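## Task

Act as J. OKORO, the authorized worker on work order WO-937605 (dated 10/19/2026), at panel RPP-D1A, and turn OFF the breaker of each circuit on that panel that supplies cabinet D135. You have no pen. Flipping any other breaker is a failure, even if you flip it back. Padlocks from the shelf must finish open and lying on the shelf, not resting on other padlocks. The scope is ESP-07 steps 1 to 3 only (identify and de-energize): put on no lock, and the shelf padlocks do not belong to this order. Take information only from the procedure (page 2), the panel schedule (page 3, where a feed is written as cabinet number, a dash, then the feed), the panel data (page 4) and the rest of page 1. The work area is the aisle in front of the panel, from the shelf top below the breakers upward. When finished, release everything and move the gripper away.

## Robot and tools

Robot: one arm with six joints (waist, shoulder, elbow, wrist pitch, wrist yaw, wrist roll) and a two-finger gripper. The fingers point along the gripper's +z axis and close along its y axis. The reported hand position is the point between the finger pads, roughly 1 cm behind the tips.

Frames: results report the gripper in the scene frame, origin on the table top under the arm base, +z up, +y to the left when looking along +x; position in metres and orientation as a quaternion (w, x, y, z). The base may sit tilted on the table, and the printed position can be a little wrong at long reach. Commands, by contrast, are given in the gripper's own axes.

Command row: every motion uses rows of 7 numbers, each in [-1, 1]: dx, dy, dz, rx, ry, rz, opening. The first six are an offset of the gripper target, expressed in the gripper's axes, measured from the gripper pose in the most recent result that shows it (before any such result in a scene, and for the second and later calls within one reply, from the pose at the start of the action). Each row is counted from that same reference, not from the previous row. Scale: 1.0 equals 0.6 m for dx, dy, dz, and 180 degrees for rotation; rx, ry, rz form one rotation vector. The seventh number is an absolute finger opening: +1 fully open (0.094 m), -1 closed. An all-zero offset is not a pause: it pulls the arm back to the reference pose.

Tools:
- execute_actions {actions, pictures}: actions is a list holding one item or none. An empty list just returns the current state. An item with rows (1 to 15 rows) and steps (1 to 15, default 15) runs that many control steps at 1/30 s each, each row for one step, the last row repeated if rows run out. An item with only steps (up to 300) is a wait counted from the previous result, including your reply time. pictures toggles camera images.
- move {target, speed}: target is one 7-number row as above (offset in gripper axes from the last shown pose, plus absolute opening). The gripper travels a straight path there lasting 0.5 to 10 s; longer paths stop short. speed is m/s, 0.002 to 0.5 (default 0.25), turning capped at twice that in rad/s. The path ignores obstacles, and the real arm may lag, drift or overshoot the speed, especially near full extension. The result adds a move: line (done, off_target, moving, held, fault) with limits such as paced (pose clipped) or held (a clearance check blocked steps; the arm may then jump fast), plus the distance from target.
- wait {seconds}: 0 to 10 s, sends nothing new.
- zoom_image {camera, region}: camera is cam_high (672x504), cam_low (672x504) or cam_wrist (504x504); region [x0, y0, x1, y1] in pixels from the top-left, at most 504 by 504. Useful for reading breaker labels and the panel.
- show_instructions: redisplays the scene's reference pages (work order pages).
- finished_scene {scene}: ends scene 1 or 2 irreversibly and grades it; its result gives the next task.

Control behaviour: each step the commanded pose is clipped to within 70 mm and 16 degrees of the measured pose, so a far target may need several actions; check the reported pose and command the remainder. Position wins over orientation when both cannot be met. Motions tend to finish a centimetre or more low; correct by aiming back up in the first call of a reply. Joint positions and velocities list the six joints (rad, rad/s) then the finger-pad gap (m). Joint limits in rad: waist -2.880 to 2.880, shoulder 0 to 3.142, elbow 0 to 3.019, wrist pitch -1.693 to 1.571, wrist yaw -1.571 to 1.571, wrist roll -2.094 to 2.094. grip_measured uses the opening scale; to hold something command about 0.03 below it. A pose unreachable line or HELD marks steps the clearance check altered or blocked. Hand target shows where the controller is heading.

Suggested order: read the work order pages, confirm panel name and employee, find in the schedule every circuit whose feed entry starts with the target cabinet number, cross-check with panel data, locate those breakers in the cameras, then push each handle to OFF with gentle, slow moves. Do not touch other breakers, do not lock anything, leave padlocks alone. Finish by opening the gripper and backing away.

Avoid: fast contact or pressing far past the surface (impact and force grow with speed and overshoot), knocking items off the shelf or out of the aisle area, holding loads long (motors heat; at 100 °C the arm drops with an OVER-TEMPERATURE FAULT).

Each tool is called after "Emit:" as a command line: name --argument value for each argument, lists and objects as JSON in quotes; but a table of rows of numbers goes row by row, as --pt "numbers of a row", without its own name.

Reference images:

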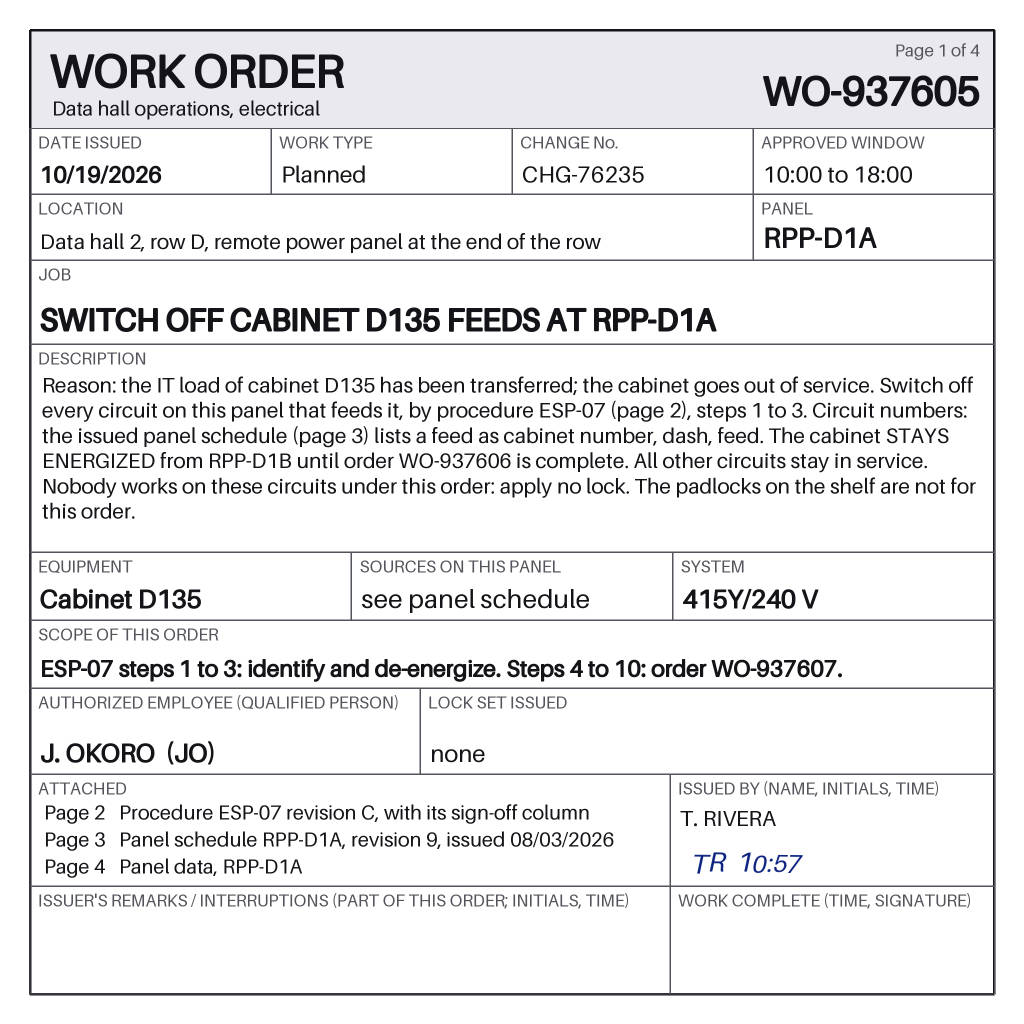

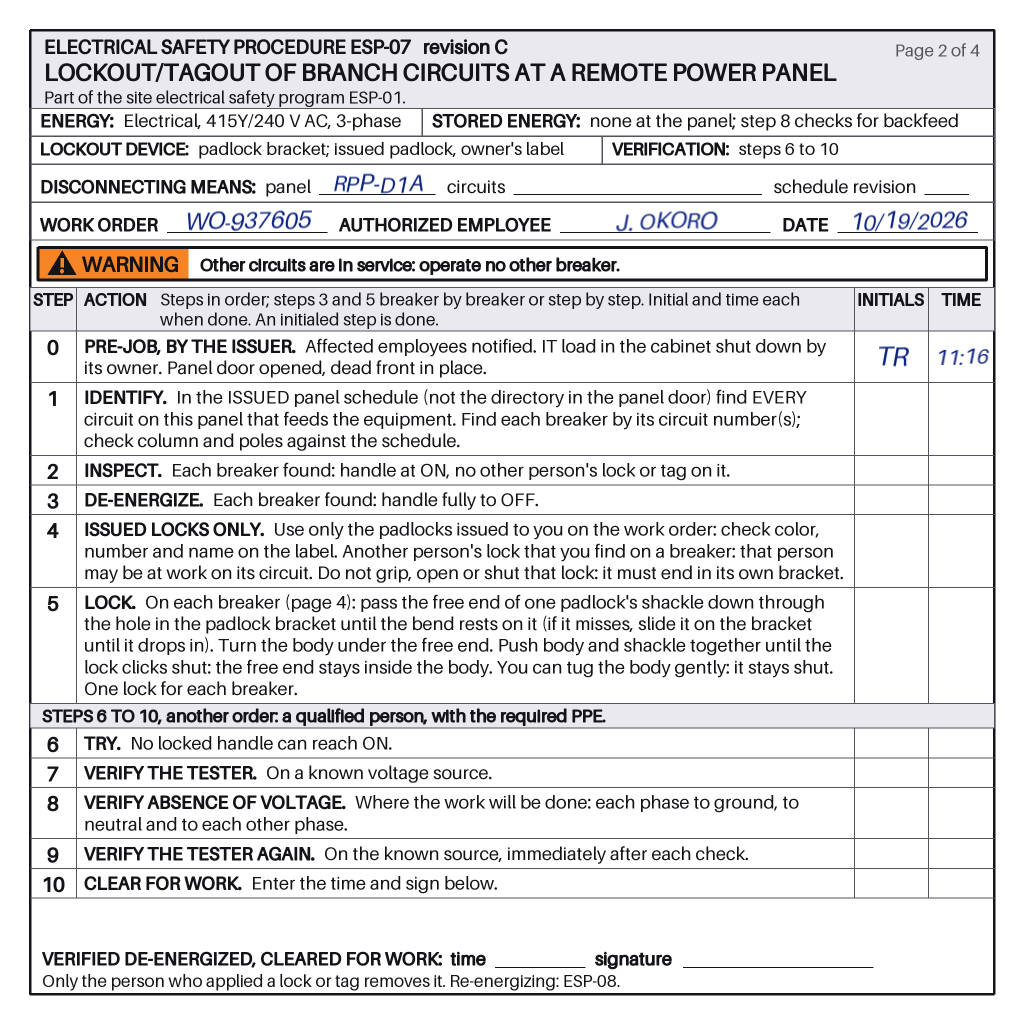

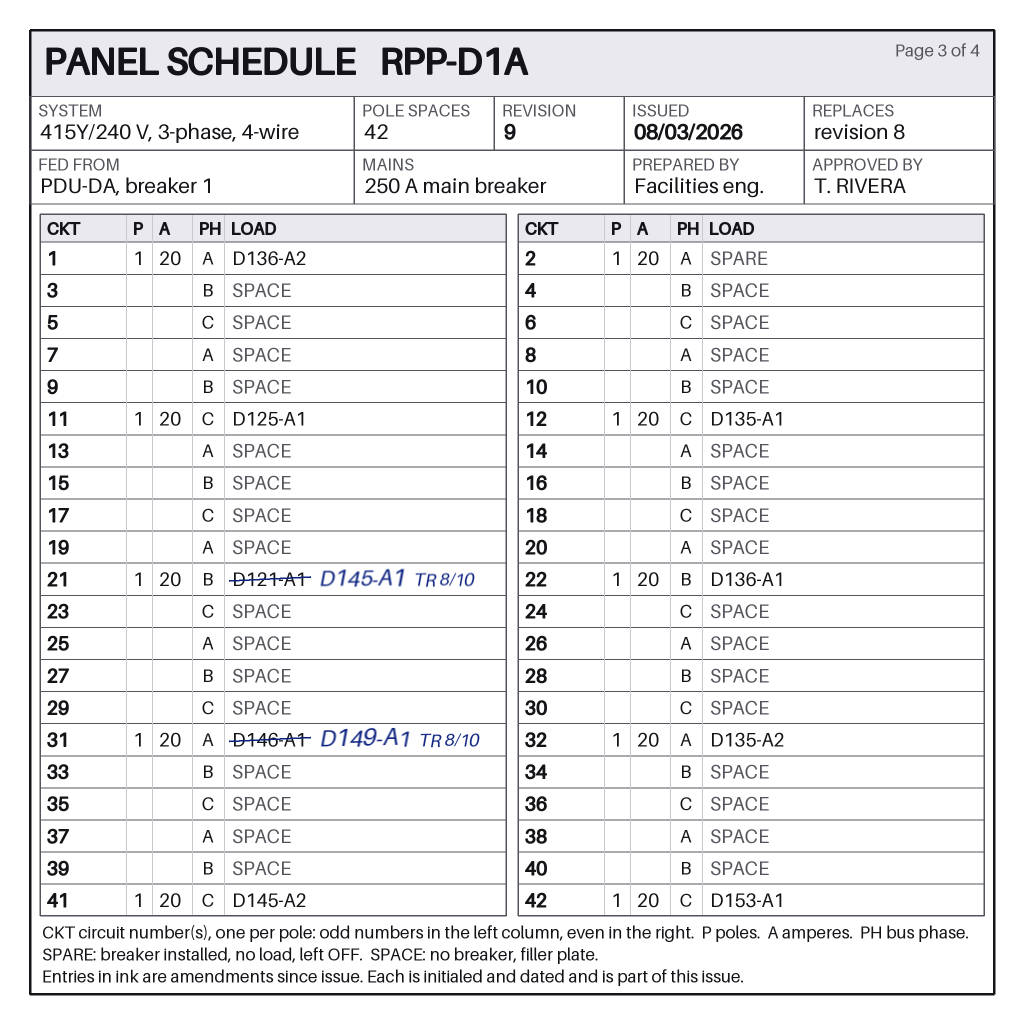

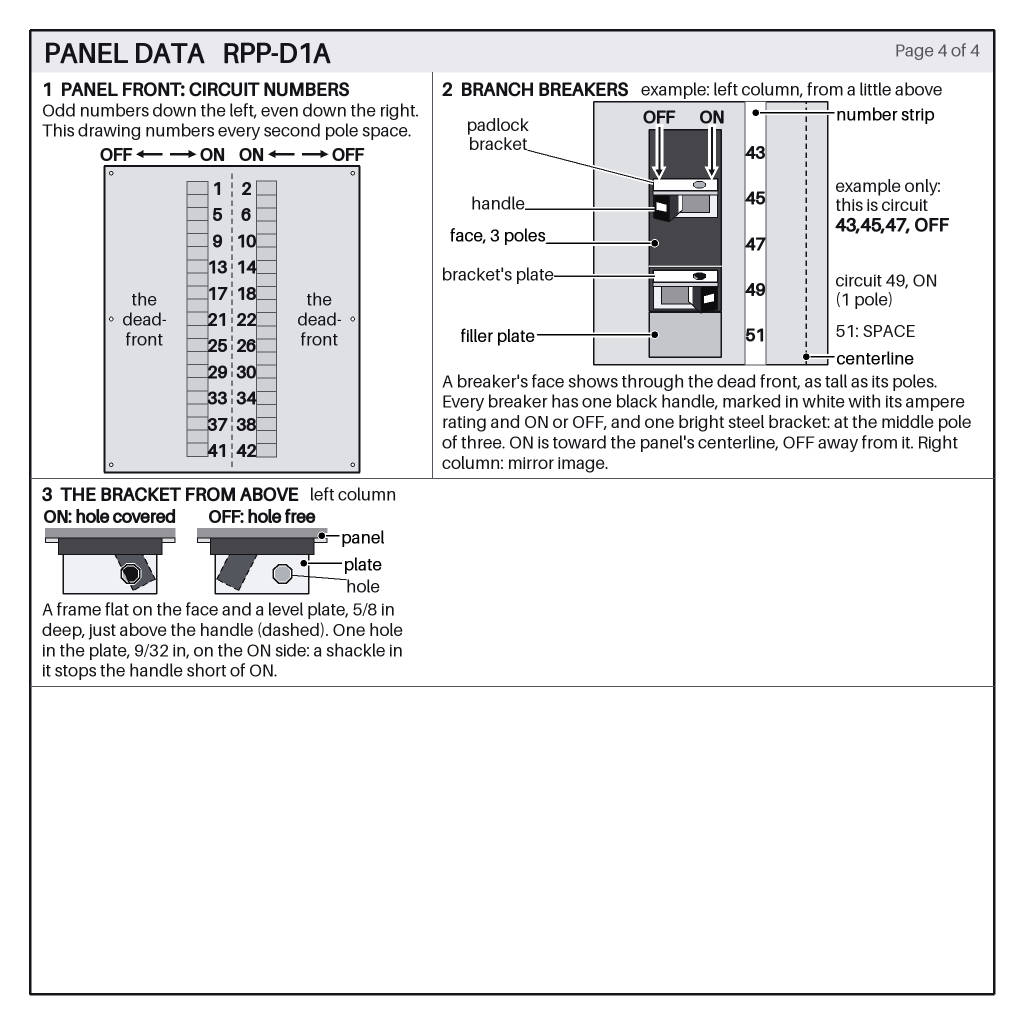

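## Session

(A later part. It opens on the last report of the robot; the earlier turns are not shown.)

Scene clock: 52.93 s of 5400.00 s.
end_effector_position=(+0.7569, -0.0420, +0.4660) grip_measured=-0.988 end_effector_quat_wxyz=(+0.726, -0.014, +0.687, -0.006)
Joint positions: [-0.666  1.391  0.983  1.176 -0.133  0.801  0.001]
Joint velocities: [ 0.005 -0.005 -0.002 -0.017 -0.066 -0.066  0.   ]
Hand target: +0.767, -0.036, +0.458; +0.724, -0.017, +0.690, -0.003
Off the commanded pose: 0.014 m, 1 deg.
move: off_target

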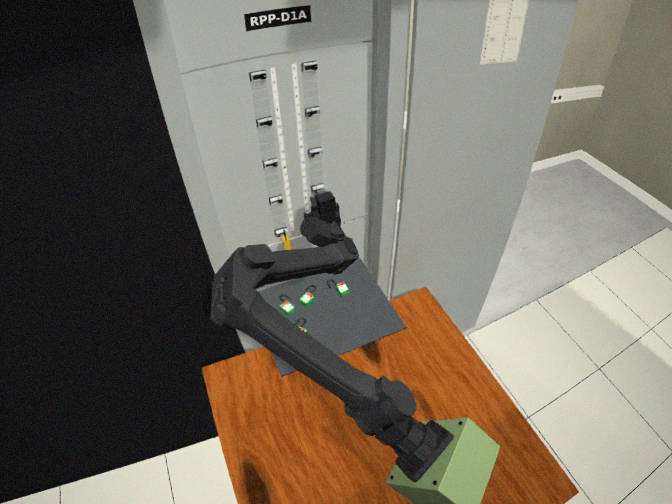

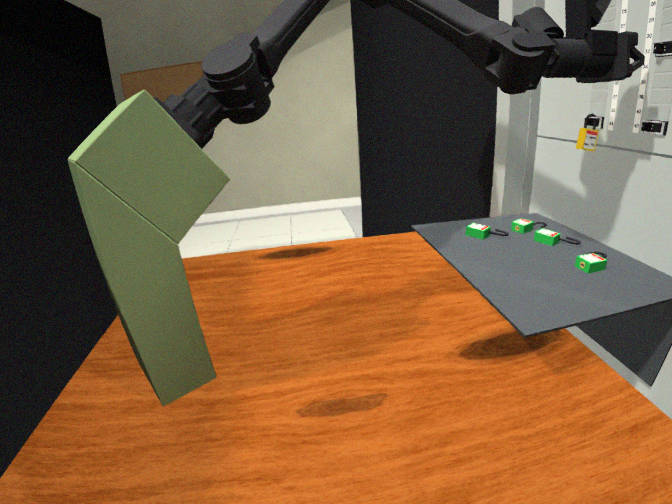

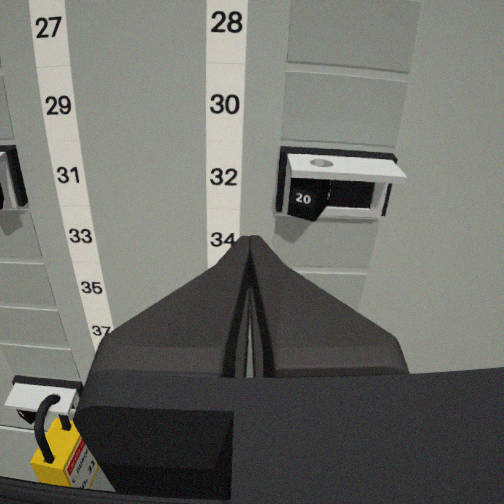

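Emit:
move --target '[-0.02,-0.085,0.012,0,0,0,-1]' --speed 0.04

Scene clock: 55.10 s of 5400.00 s.
end_effector_position=(+0.7565, -0.0882, +0.4747) grip_measured=-0.988 end_effector_quat_wxyz=(+0.720, -0.010, +0.693, -0.013)
Joint positions: [-0.751  1.461  1.017  1.199 -0.196  0.851  0.001]
Joint velocities: [-0.005 -0.005 -0.017 -0.002 -0.022  0.007 -0.001]
Hand target: +0.763, -0.092, +0.480; +0.726, -0.014, +0.688, -0.006
Off the commanded pose: 0.010 m, 1 deg.
move: done

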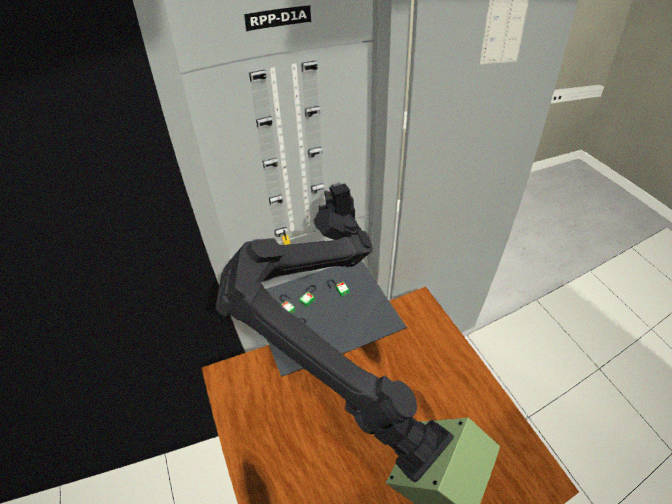

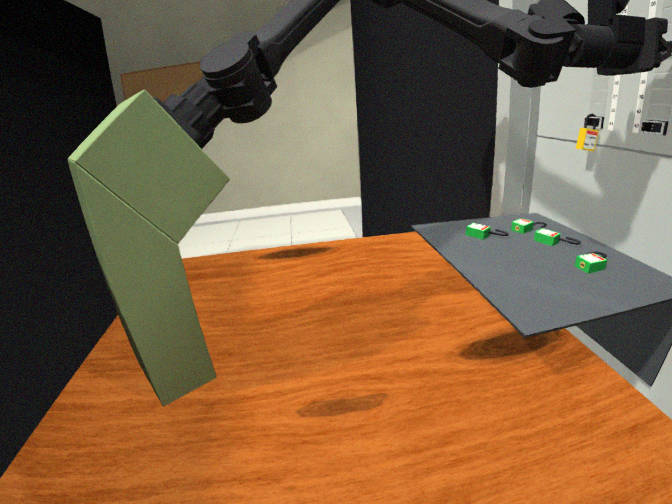

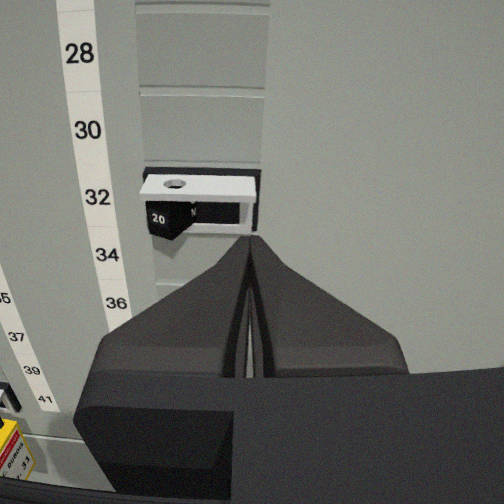

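Emit:
move --target '[0.02,0.085,0.02,0,0,0,-1]' --speed 0.05

Scene clock: 57.30 s of 5400.00 s.
end_effector_position=(+0.7677, -0.0474, +0.4677) grip_measured=-0.988 end_effector_quat_wxyz=(+0.725, -0.006, +0.689, -0.015)
Joint positions: [-0.668  1.399  1.017  1.13  -0.12   0.797  0.001]
Joint velocities: [-0.005  0.005 -0.002  0.002 -0.051 -0.066 -0.001]
Hand target: +0.770, -0.038, +0.462; +0.721, -0.010, +0.693, -0.012
Off the commanded pose: 0.012 m, 1 deg.
move: off_target

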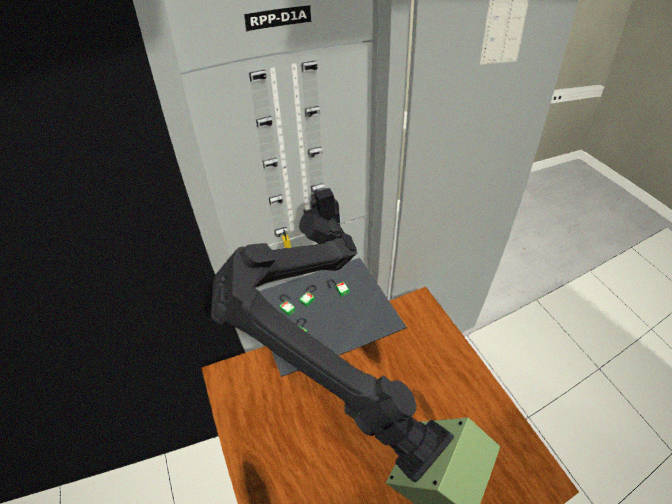

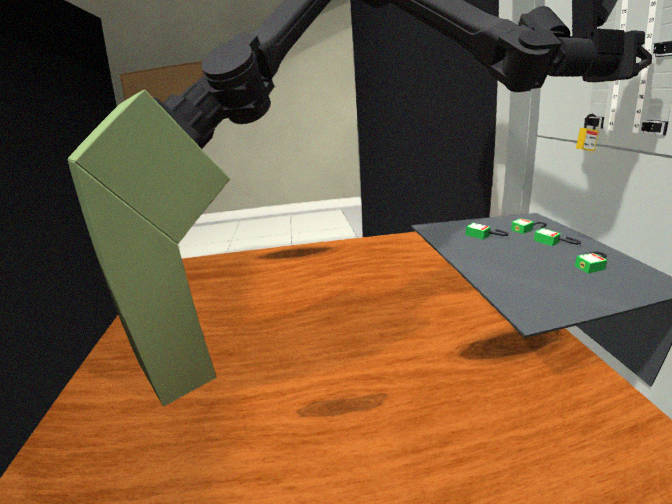

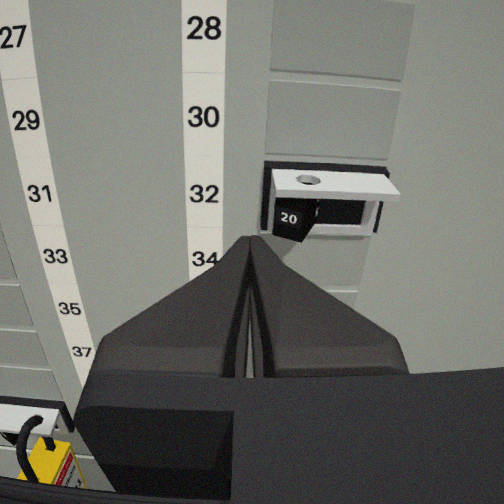

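Emit:
move --target '[-0.01,-0.08,-0.008,0,0,0,-1]' --speed 0.04

Scene clock: 59.17 s of 5400.00 s.
end_effector_position=(+0.7617, -0.0560, +0.4759) grip_measured=-0.988 end_effector_quat_wxyz=(+0.725, -0.029, +0.688, +0.007)
Joint positions: [-0.714  1.43   1.017  1.216 -0.196  0.838  0.001]
Joint velocities: [ 0.005 -0.005  0.002 -0.012 -0.037  0.037 -0.   ]
Hand target: +0.759, -0.094, +0.476; +0.725, -0.005, +0.689, -0.016
Off the commanded pose: 0.039 m, 4 deg.
move: off_target

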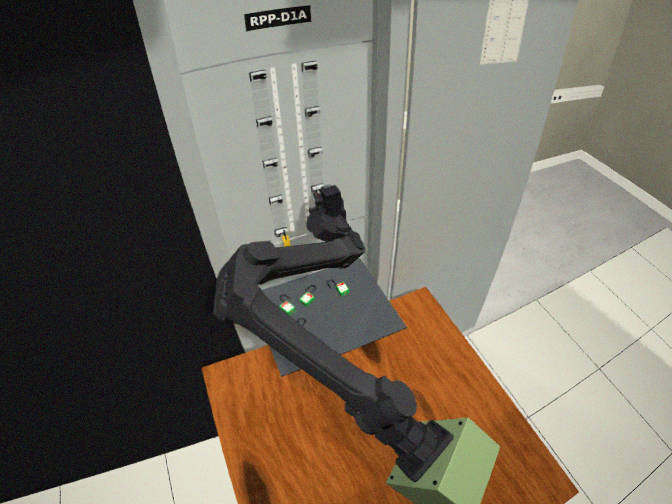

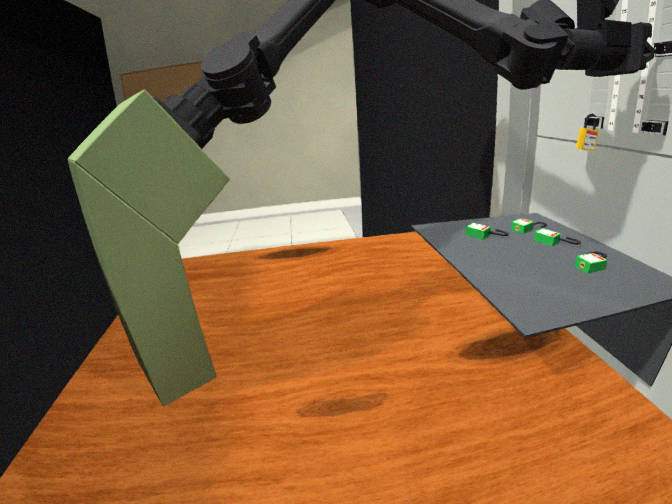

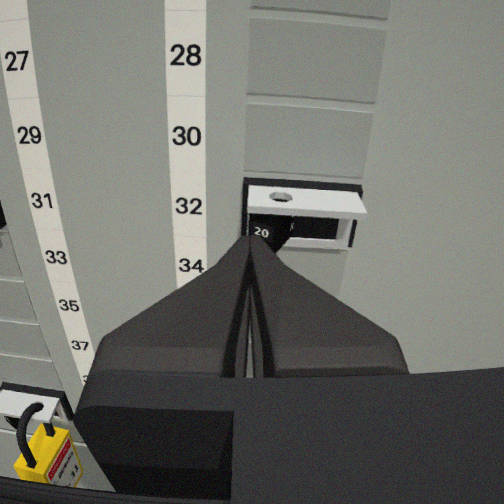

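Now on the handle; push harder.

Emit:
move --target '[0.005,-0.1,0.0,0.03,0,0,-1]' --speed 0.04

Scene clock: 61.33 s of 5400.00 s.
end_effector_position=(+0.7603, -0.0599, +0.4756) grip_measured=-0.988 end_effector_quat_wxyz=(+0.727, -0.029, +0.686, +0.012)
Joint positions: [-0.72   1.441  1.017  1.235 -0.199  0.85   0.001]
Joint velocities: [ 0.024 -0.005 -0.002  0.002 -0.022 -0.051  0.   ]
Hand target: +0.759, -0.114, +0.476; +0.726, +0.005, +0.687, -0.025
Off the commanded pose: 0.056 m, 6 deg.
move: off_target

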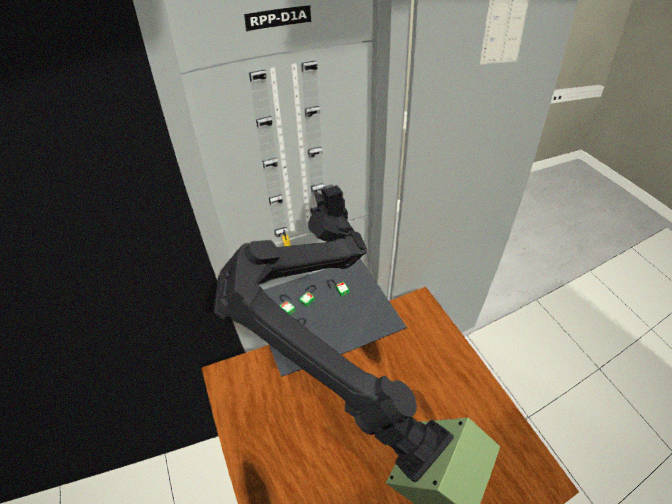

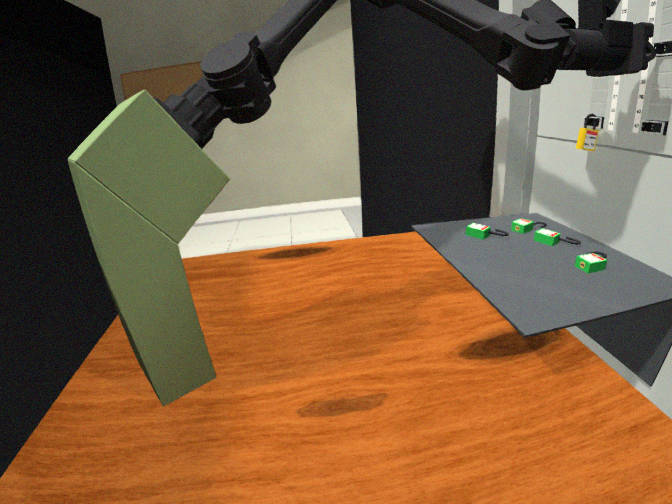

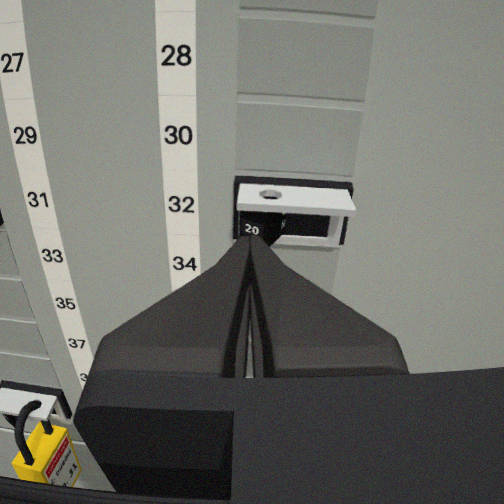

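Emit:
move --target '[0.01,-0.02,-0.05,0.03,0,0,0.3]' --speed 0.04

Scene clock: 63.63 s of 5400.00 s.
end_effector_position=(+0.7332, -0.0755, +0.4688) grip_measured=+0.298 end_effector_quat_wxyz=(+0.729, +0.006, +0.684, -0.014)
Joint positions: [-0.719  1.415  0.932  1.233 -0.137  0.85   0.061]
Joint velocities: [ 0.005 -0.005 -0.027  0.007 -0.022 -0.037 -0.001]
Hand target: +0.731, -0.073, +0.468; +0.728, +0.006, +0.686, -0.020
Off the commanded pose: 0.002 m, 1 deg.
move: done

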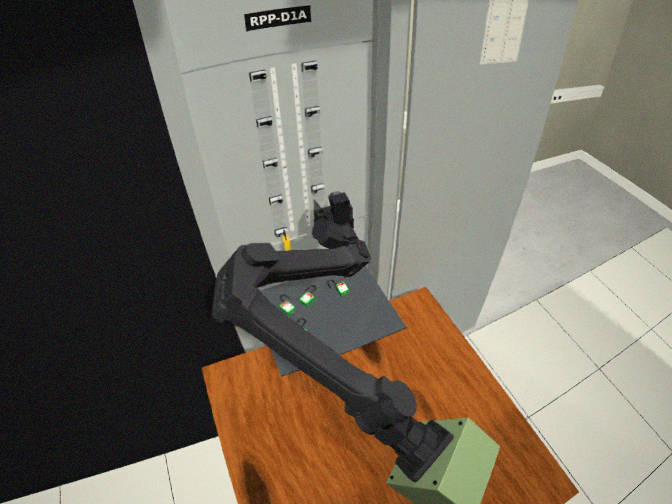

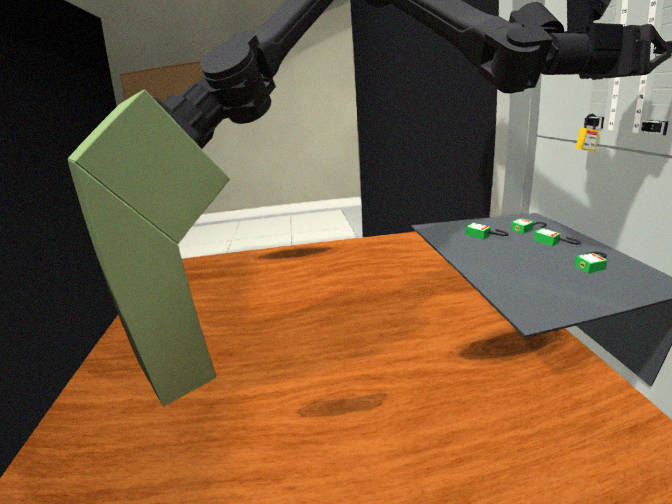

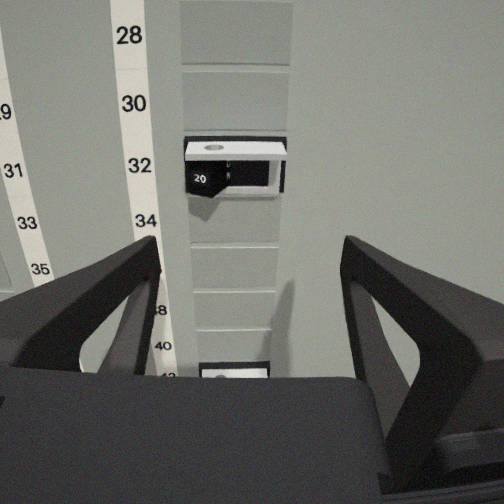

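Emit:
move --target '[-0.005,0.0,0.065,0.05,0,0,0.3]' --speed 0.03

Scene clock: 67.57 s of 5400.00 s.
end_effector_position=(+0.7584, -0.0961, +0.4727) grip_measured=+0.298 end_effector_quat_wxyz=(+0.725, +0.076, +0.681, -0.076)
Joint positions: [-0.697  1.391  1.008  0.99   0.003  0.83   0.061]
Joint velocities: [-0.005  0.005 -0.002 -0.017 -0.066 -0.051 -0.001]
Hand target: +0.771, -0.077, +0.475; +0.728, +0.064, +0.680, -0.067
Off the commanded pose: 0.024 m, 2 deg.
move: off_target

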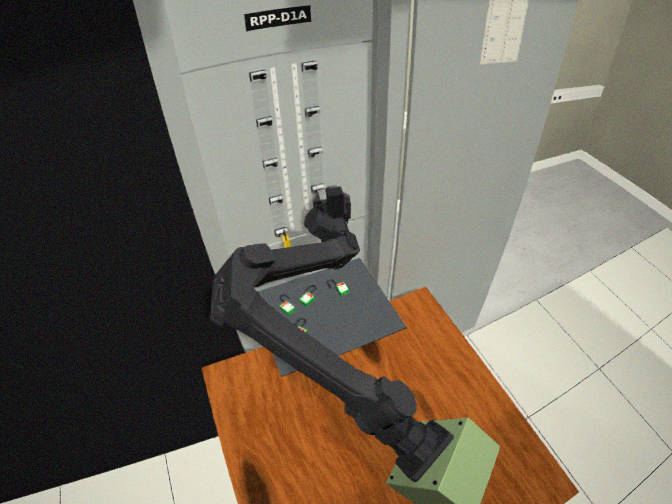

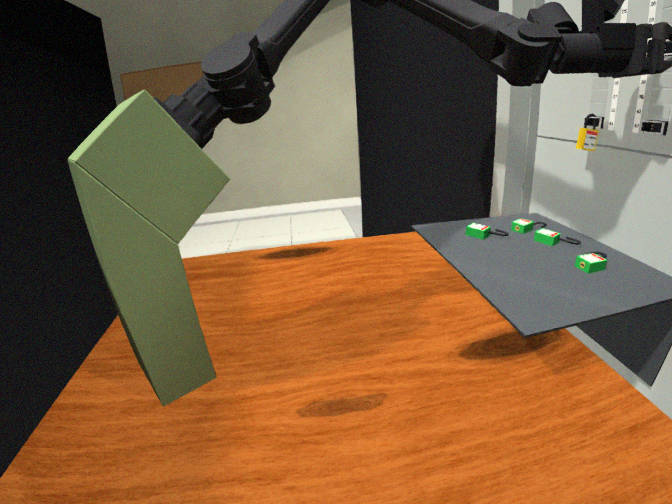

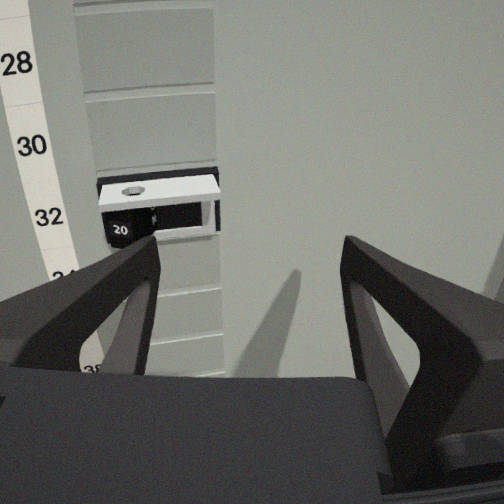

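Emit:
move --target '[0,0.03,-0.06,-0.13,0,0,0.3]' --speed 0.04

Scene clock: 73.37 s of 5400.00 s.
end_effector_position=(+0.7316, -0.0571, +0.4741) grip_measured=+0.298 end_effector_quat_wxyz=(+0.725, -0.082, +0.681, +0.062)
Joint positions: [-0.761  1.494  0.972  1.462 -0.314  0.915  0.061]
Joint velocities: [ 0.005 -0.005 -0.017 -0.007 -0.022  0.022  0.   ]
Hand target: +0.727, -0.070, +0.470; +0.723, -0.074, +0.685, +0.061
Off the commanded pose: 0.015 m, 1 deg.
move: off_target

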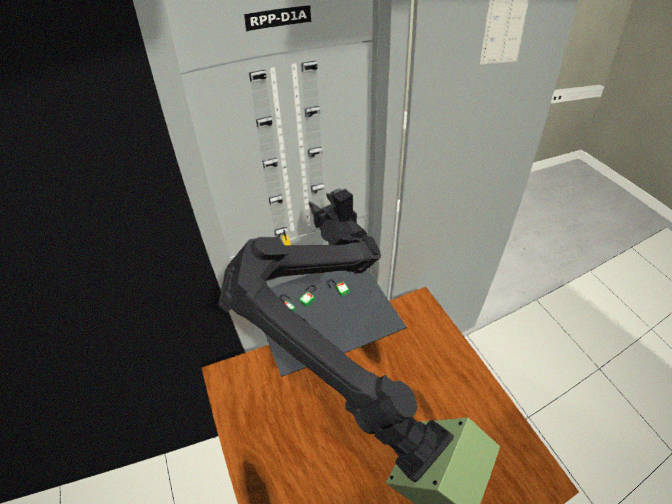

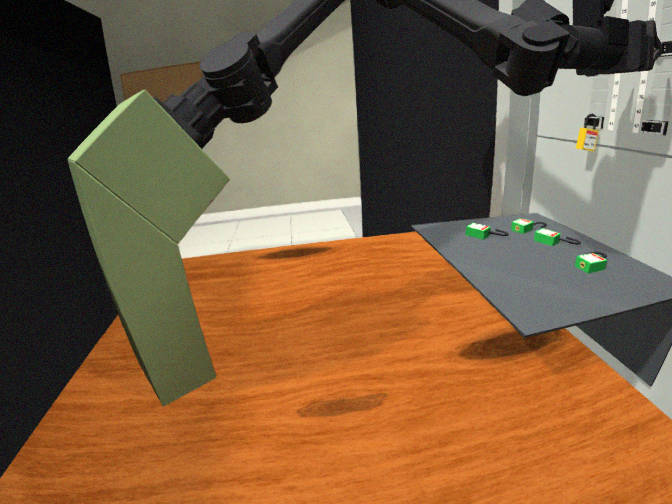

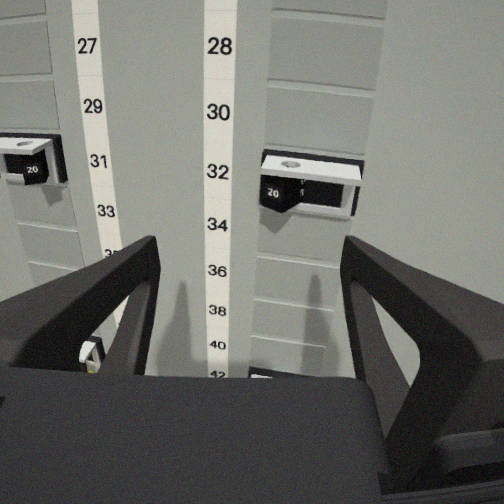

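Emit:
move --target '[0,-0.055,0,0,0,0,0.3]' --speed 0.04

Emit:
move --target '[0.005,-0.01,0.05,0,0,0,0.3]' --speed 0.03

Scene clock: 75.03 s of 5400.00 s.
end_effector_position=(+0.7335, -0.0835, +0.4716) grip_measured=+0.298 end_effector_quat_wxyz=(+0.722, -0.078, +0.685, +0.057)
Joint positions: [-0.792  1.549  1.003  1.478 -0.334  0.934  0.061]
Joint velocities: [ 0.005  0.015  0.022 -0.007  0.022 -0.007  0.   ]
Hand target: +0.738, -0.089, +0.476; +0.725, -0.082, +0.682, +0.062
Off the commanded pose: 0.008 m, 1 deg.
move: done

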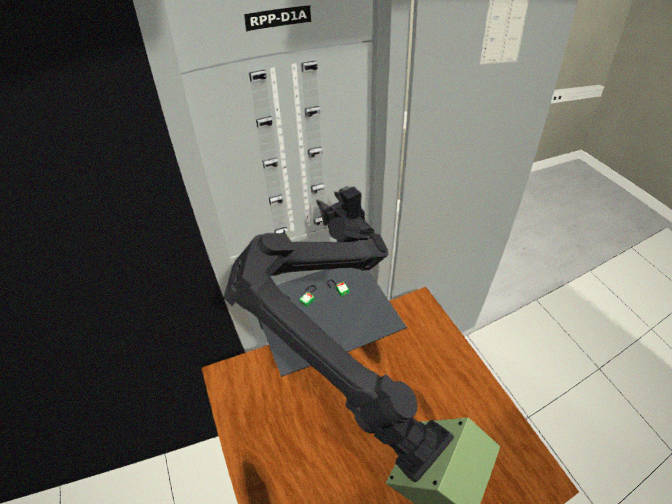

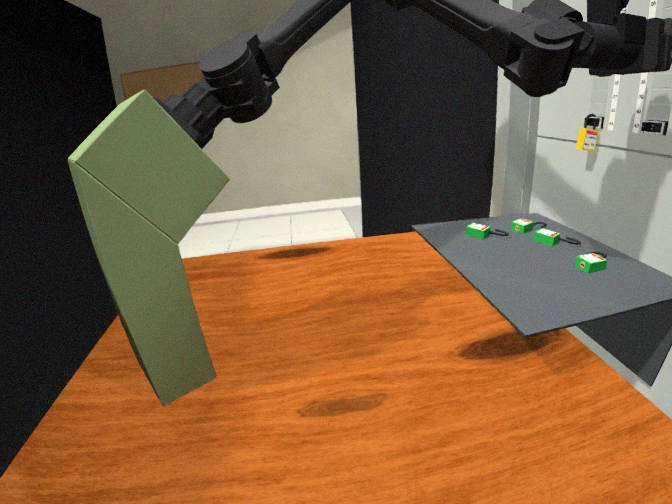

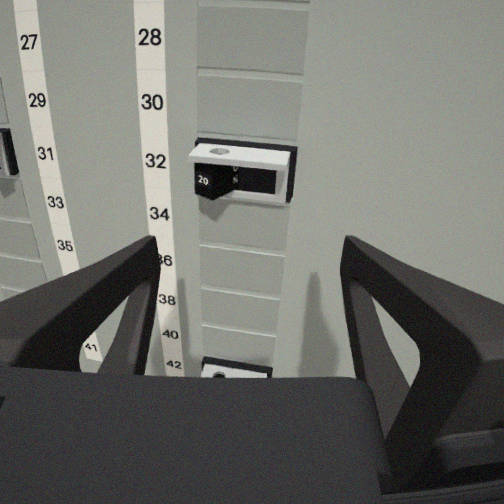

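Scene clock: 76.33 s of 5400.00 s.
end_effector_position=(+0.7557, -0.0806, +0.4828) grip_measured=+0.298 end_effector_quat_wxyz=(+0.725, -0.080, +0.682, +0.058)
Joint positions: [-0.792  1.55   1.067  1.423 -0.327  0.934  0.061]
Joint velocities: [ 0.005 -0.005 -0.012 -0.022  0.037  0.007  0.001]
Hand target: +0.764, -0.084, +0.471; +0.722, -0.078, +0.685, +0.058
Off the commanded pose: 0.015 m, 1 deg.
move: off_target

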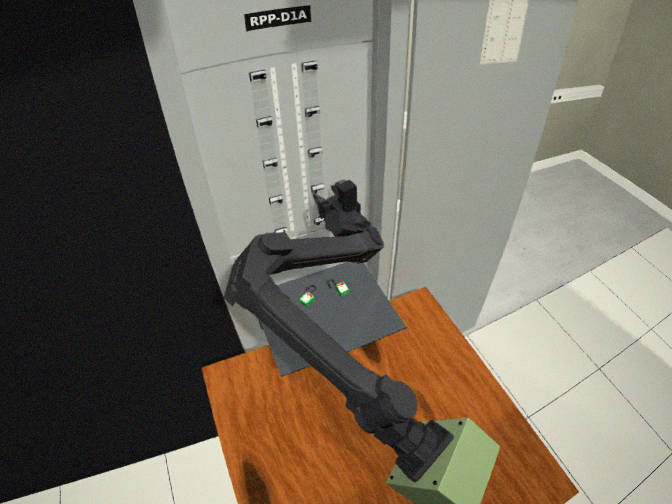

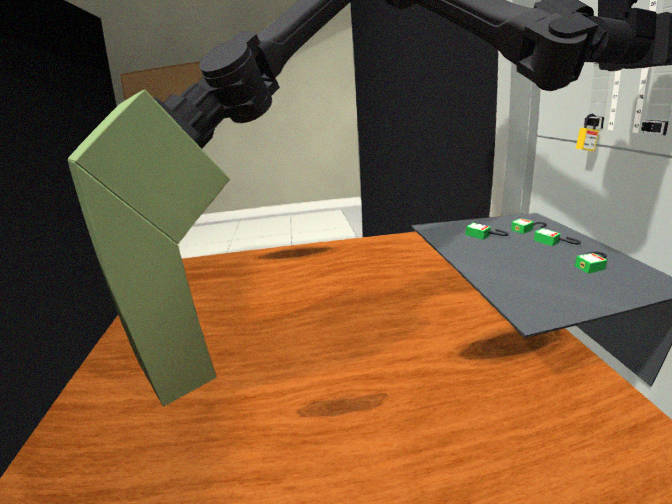

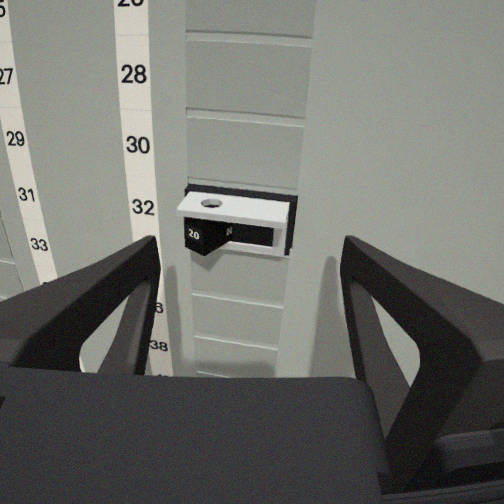

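Emit:
move --target '[0.05,0,0.035,0,0,0,0.3]' --speed 0.03

Scene clock: 78.20 s of 5400.00 s.
end_effector_position=(+0.7687, -0.0788, +0.4693) grip_measured=+0.298 end_effector_quat_wxyz=(+0.729, -0.080, +0.677, +0.055)
Joint positions: [-0.757  1.578  1.102  1.411 -0.295  0.901  0.061]
Joint velocities: [ 0.005 -0.005  0.002 -0.027 -0.037  0.051 -0.   ]
Hand target: +0.778, -0.077, +0.455; +0.725, -0.080, +0.681, +0.058
Off the commanded pose: 0.018 m, 1 deg.
move: off_target

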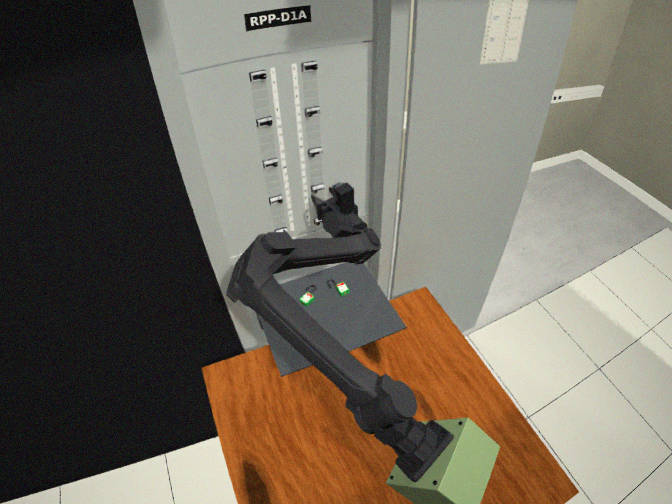

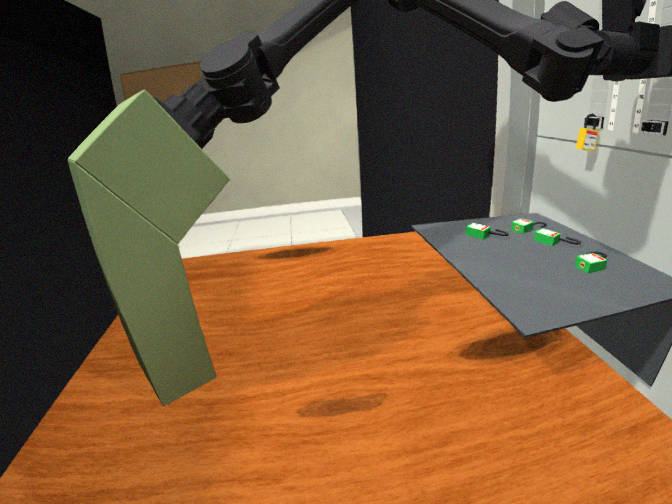

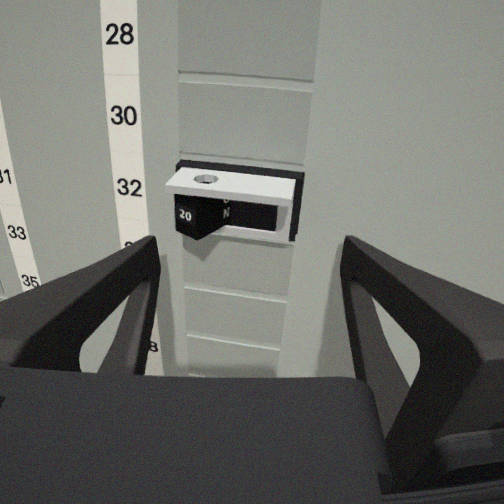

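Close.

Emit:
move --target '[-0.005,0,0,0,0,0,-0.65]' --speed 0.03

Scene clock: 79.20 s of 5400.00 s.
end_effector_position=(+0.7686, -0.0786, +0.4689) grip_measured=-0.648 end_effector_quat_wxyz=(+0.728, -0.081, +0.678, +0.055)
Joint positions: [-0.757  1.578  1.102  1.411 -0.298  0.9    0.017]
Joint velocities: [-0.015 -0.005 -0.002  0.002 -0.037 -0.022 -0.001]
Hand target: +0.768, -0.079, +0.472; +0.729, -0.080, +0.677, +0.055
Off the commanded pose: 0.003 m, 0 deg.
move: done

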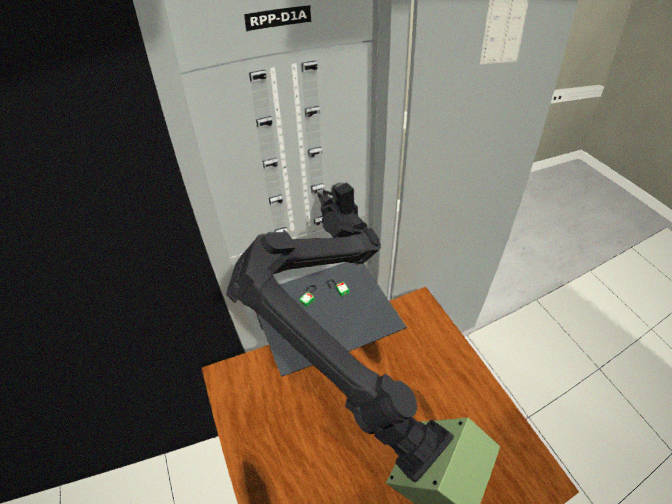

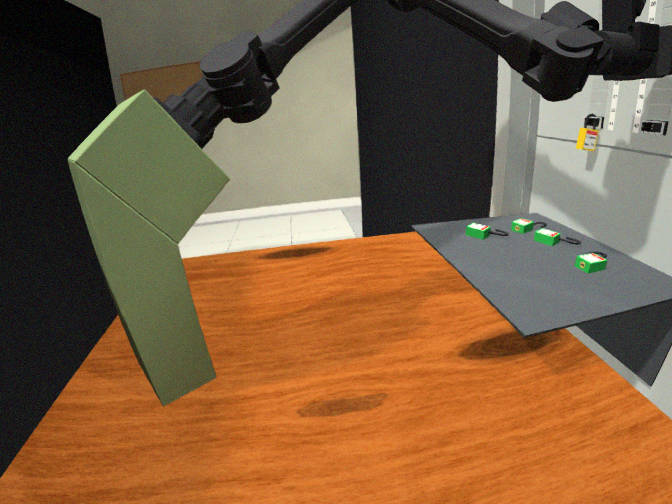

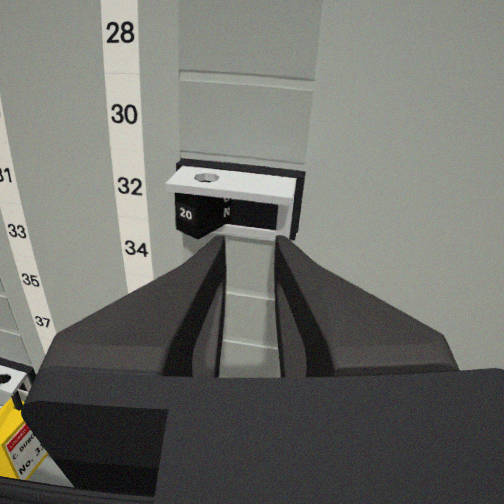

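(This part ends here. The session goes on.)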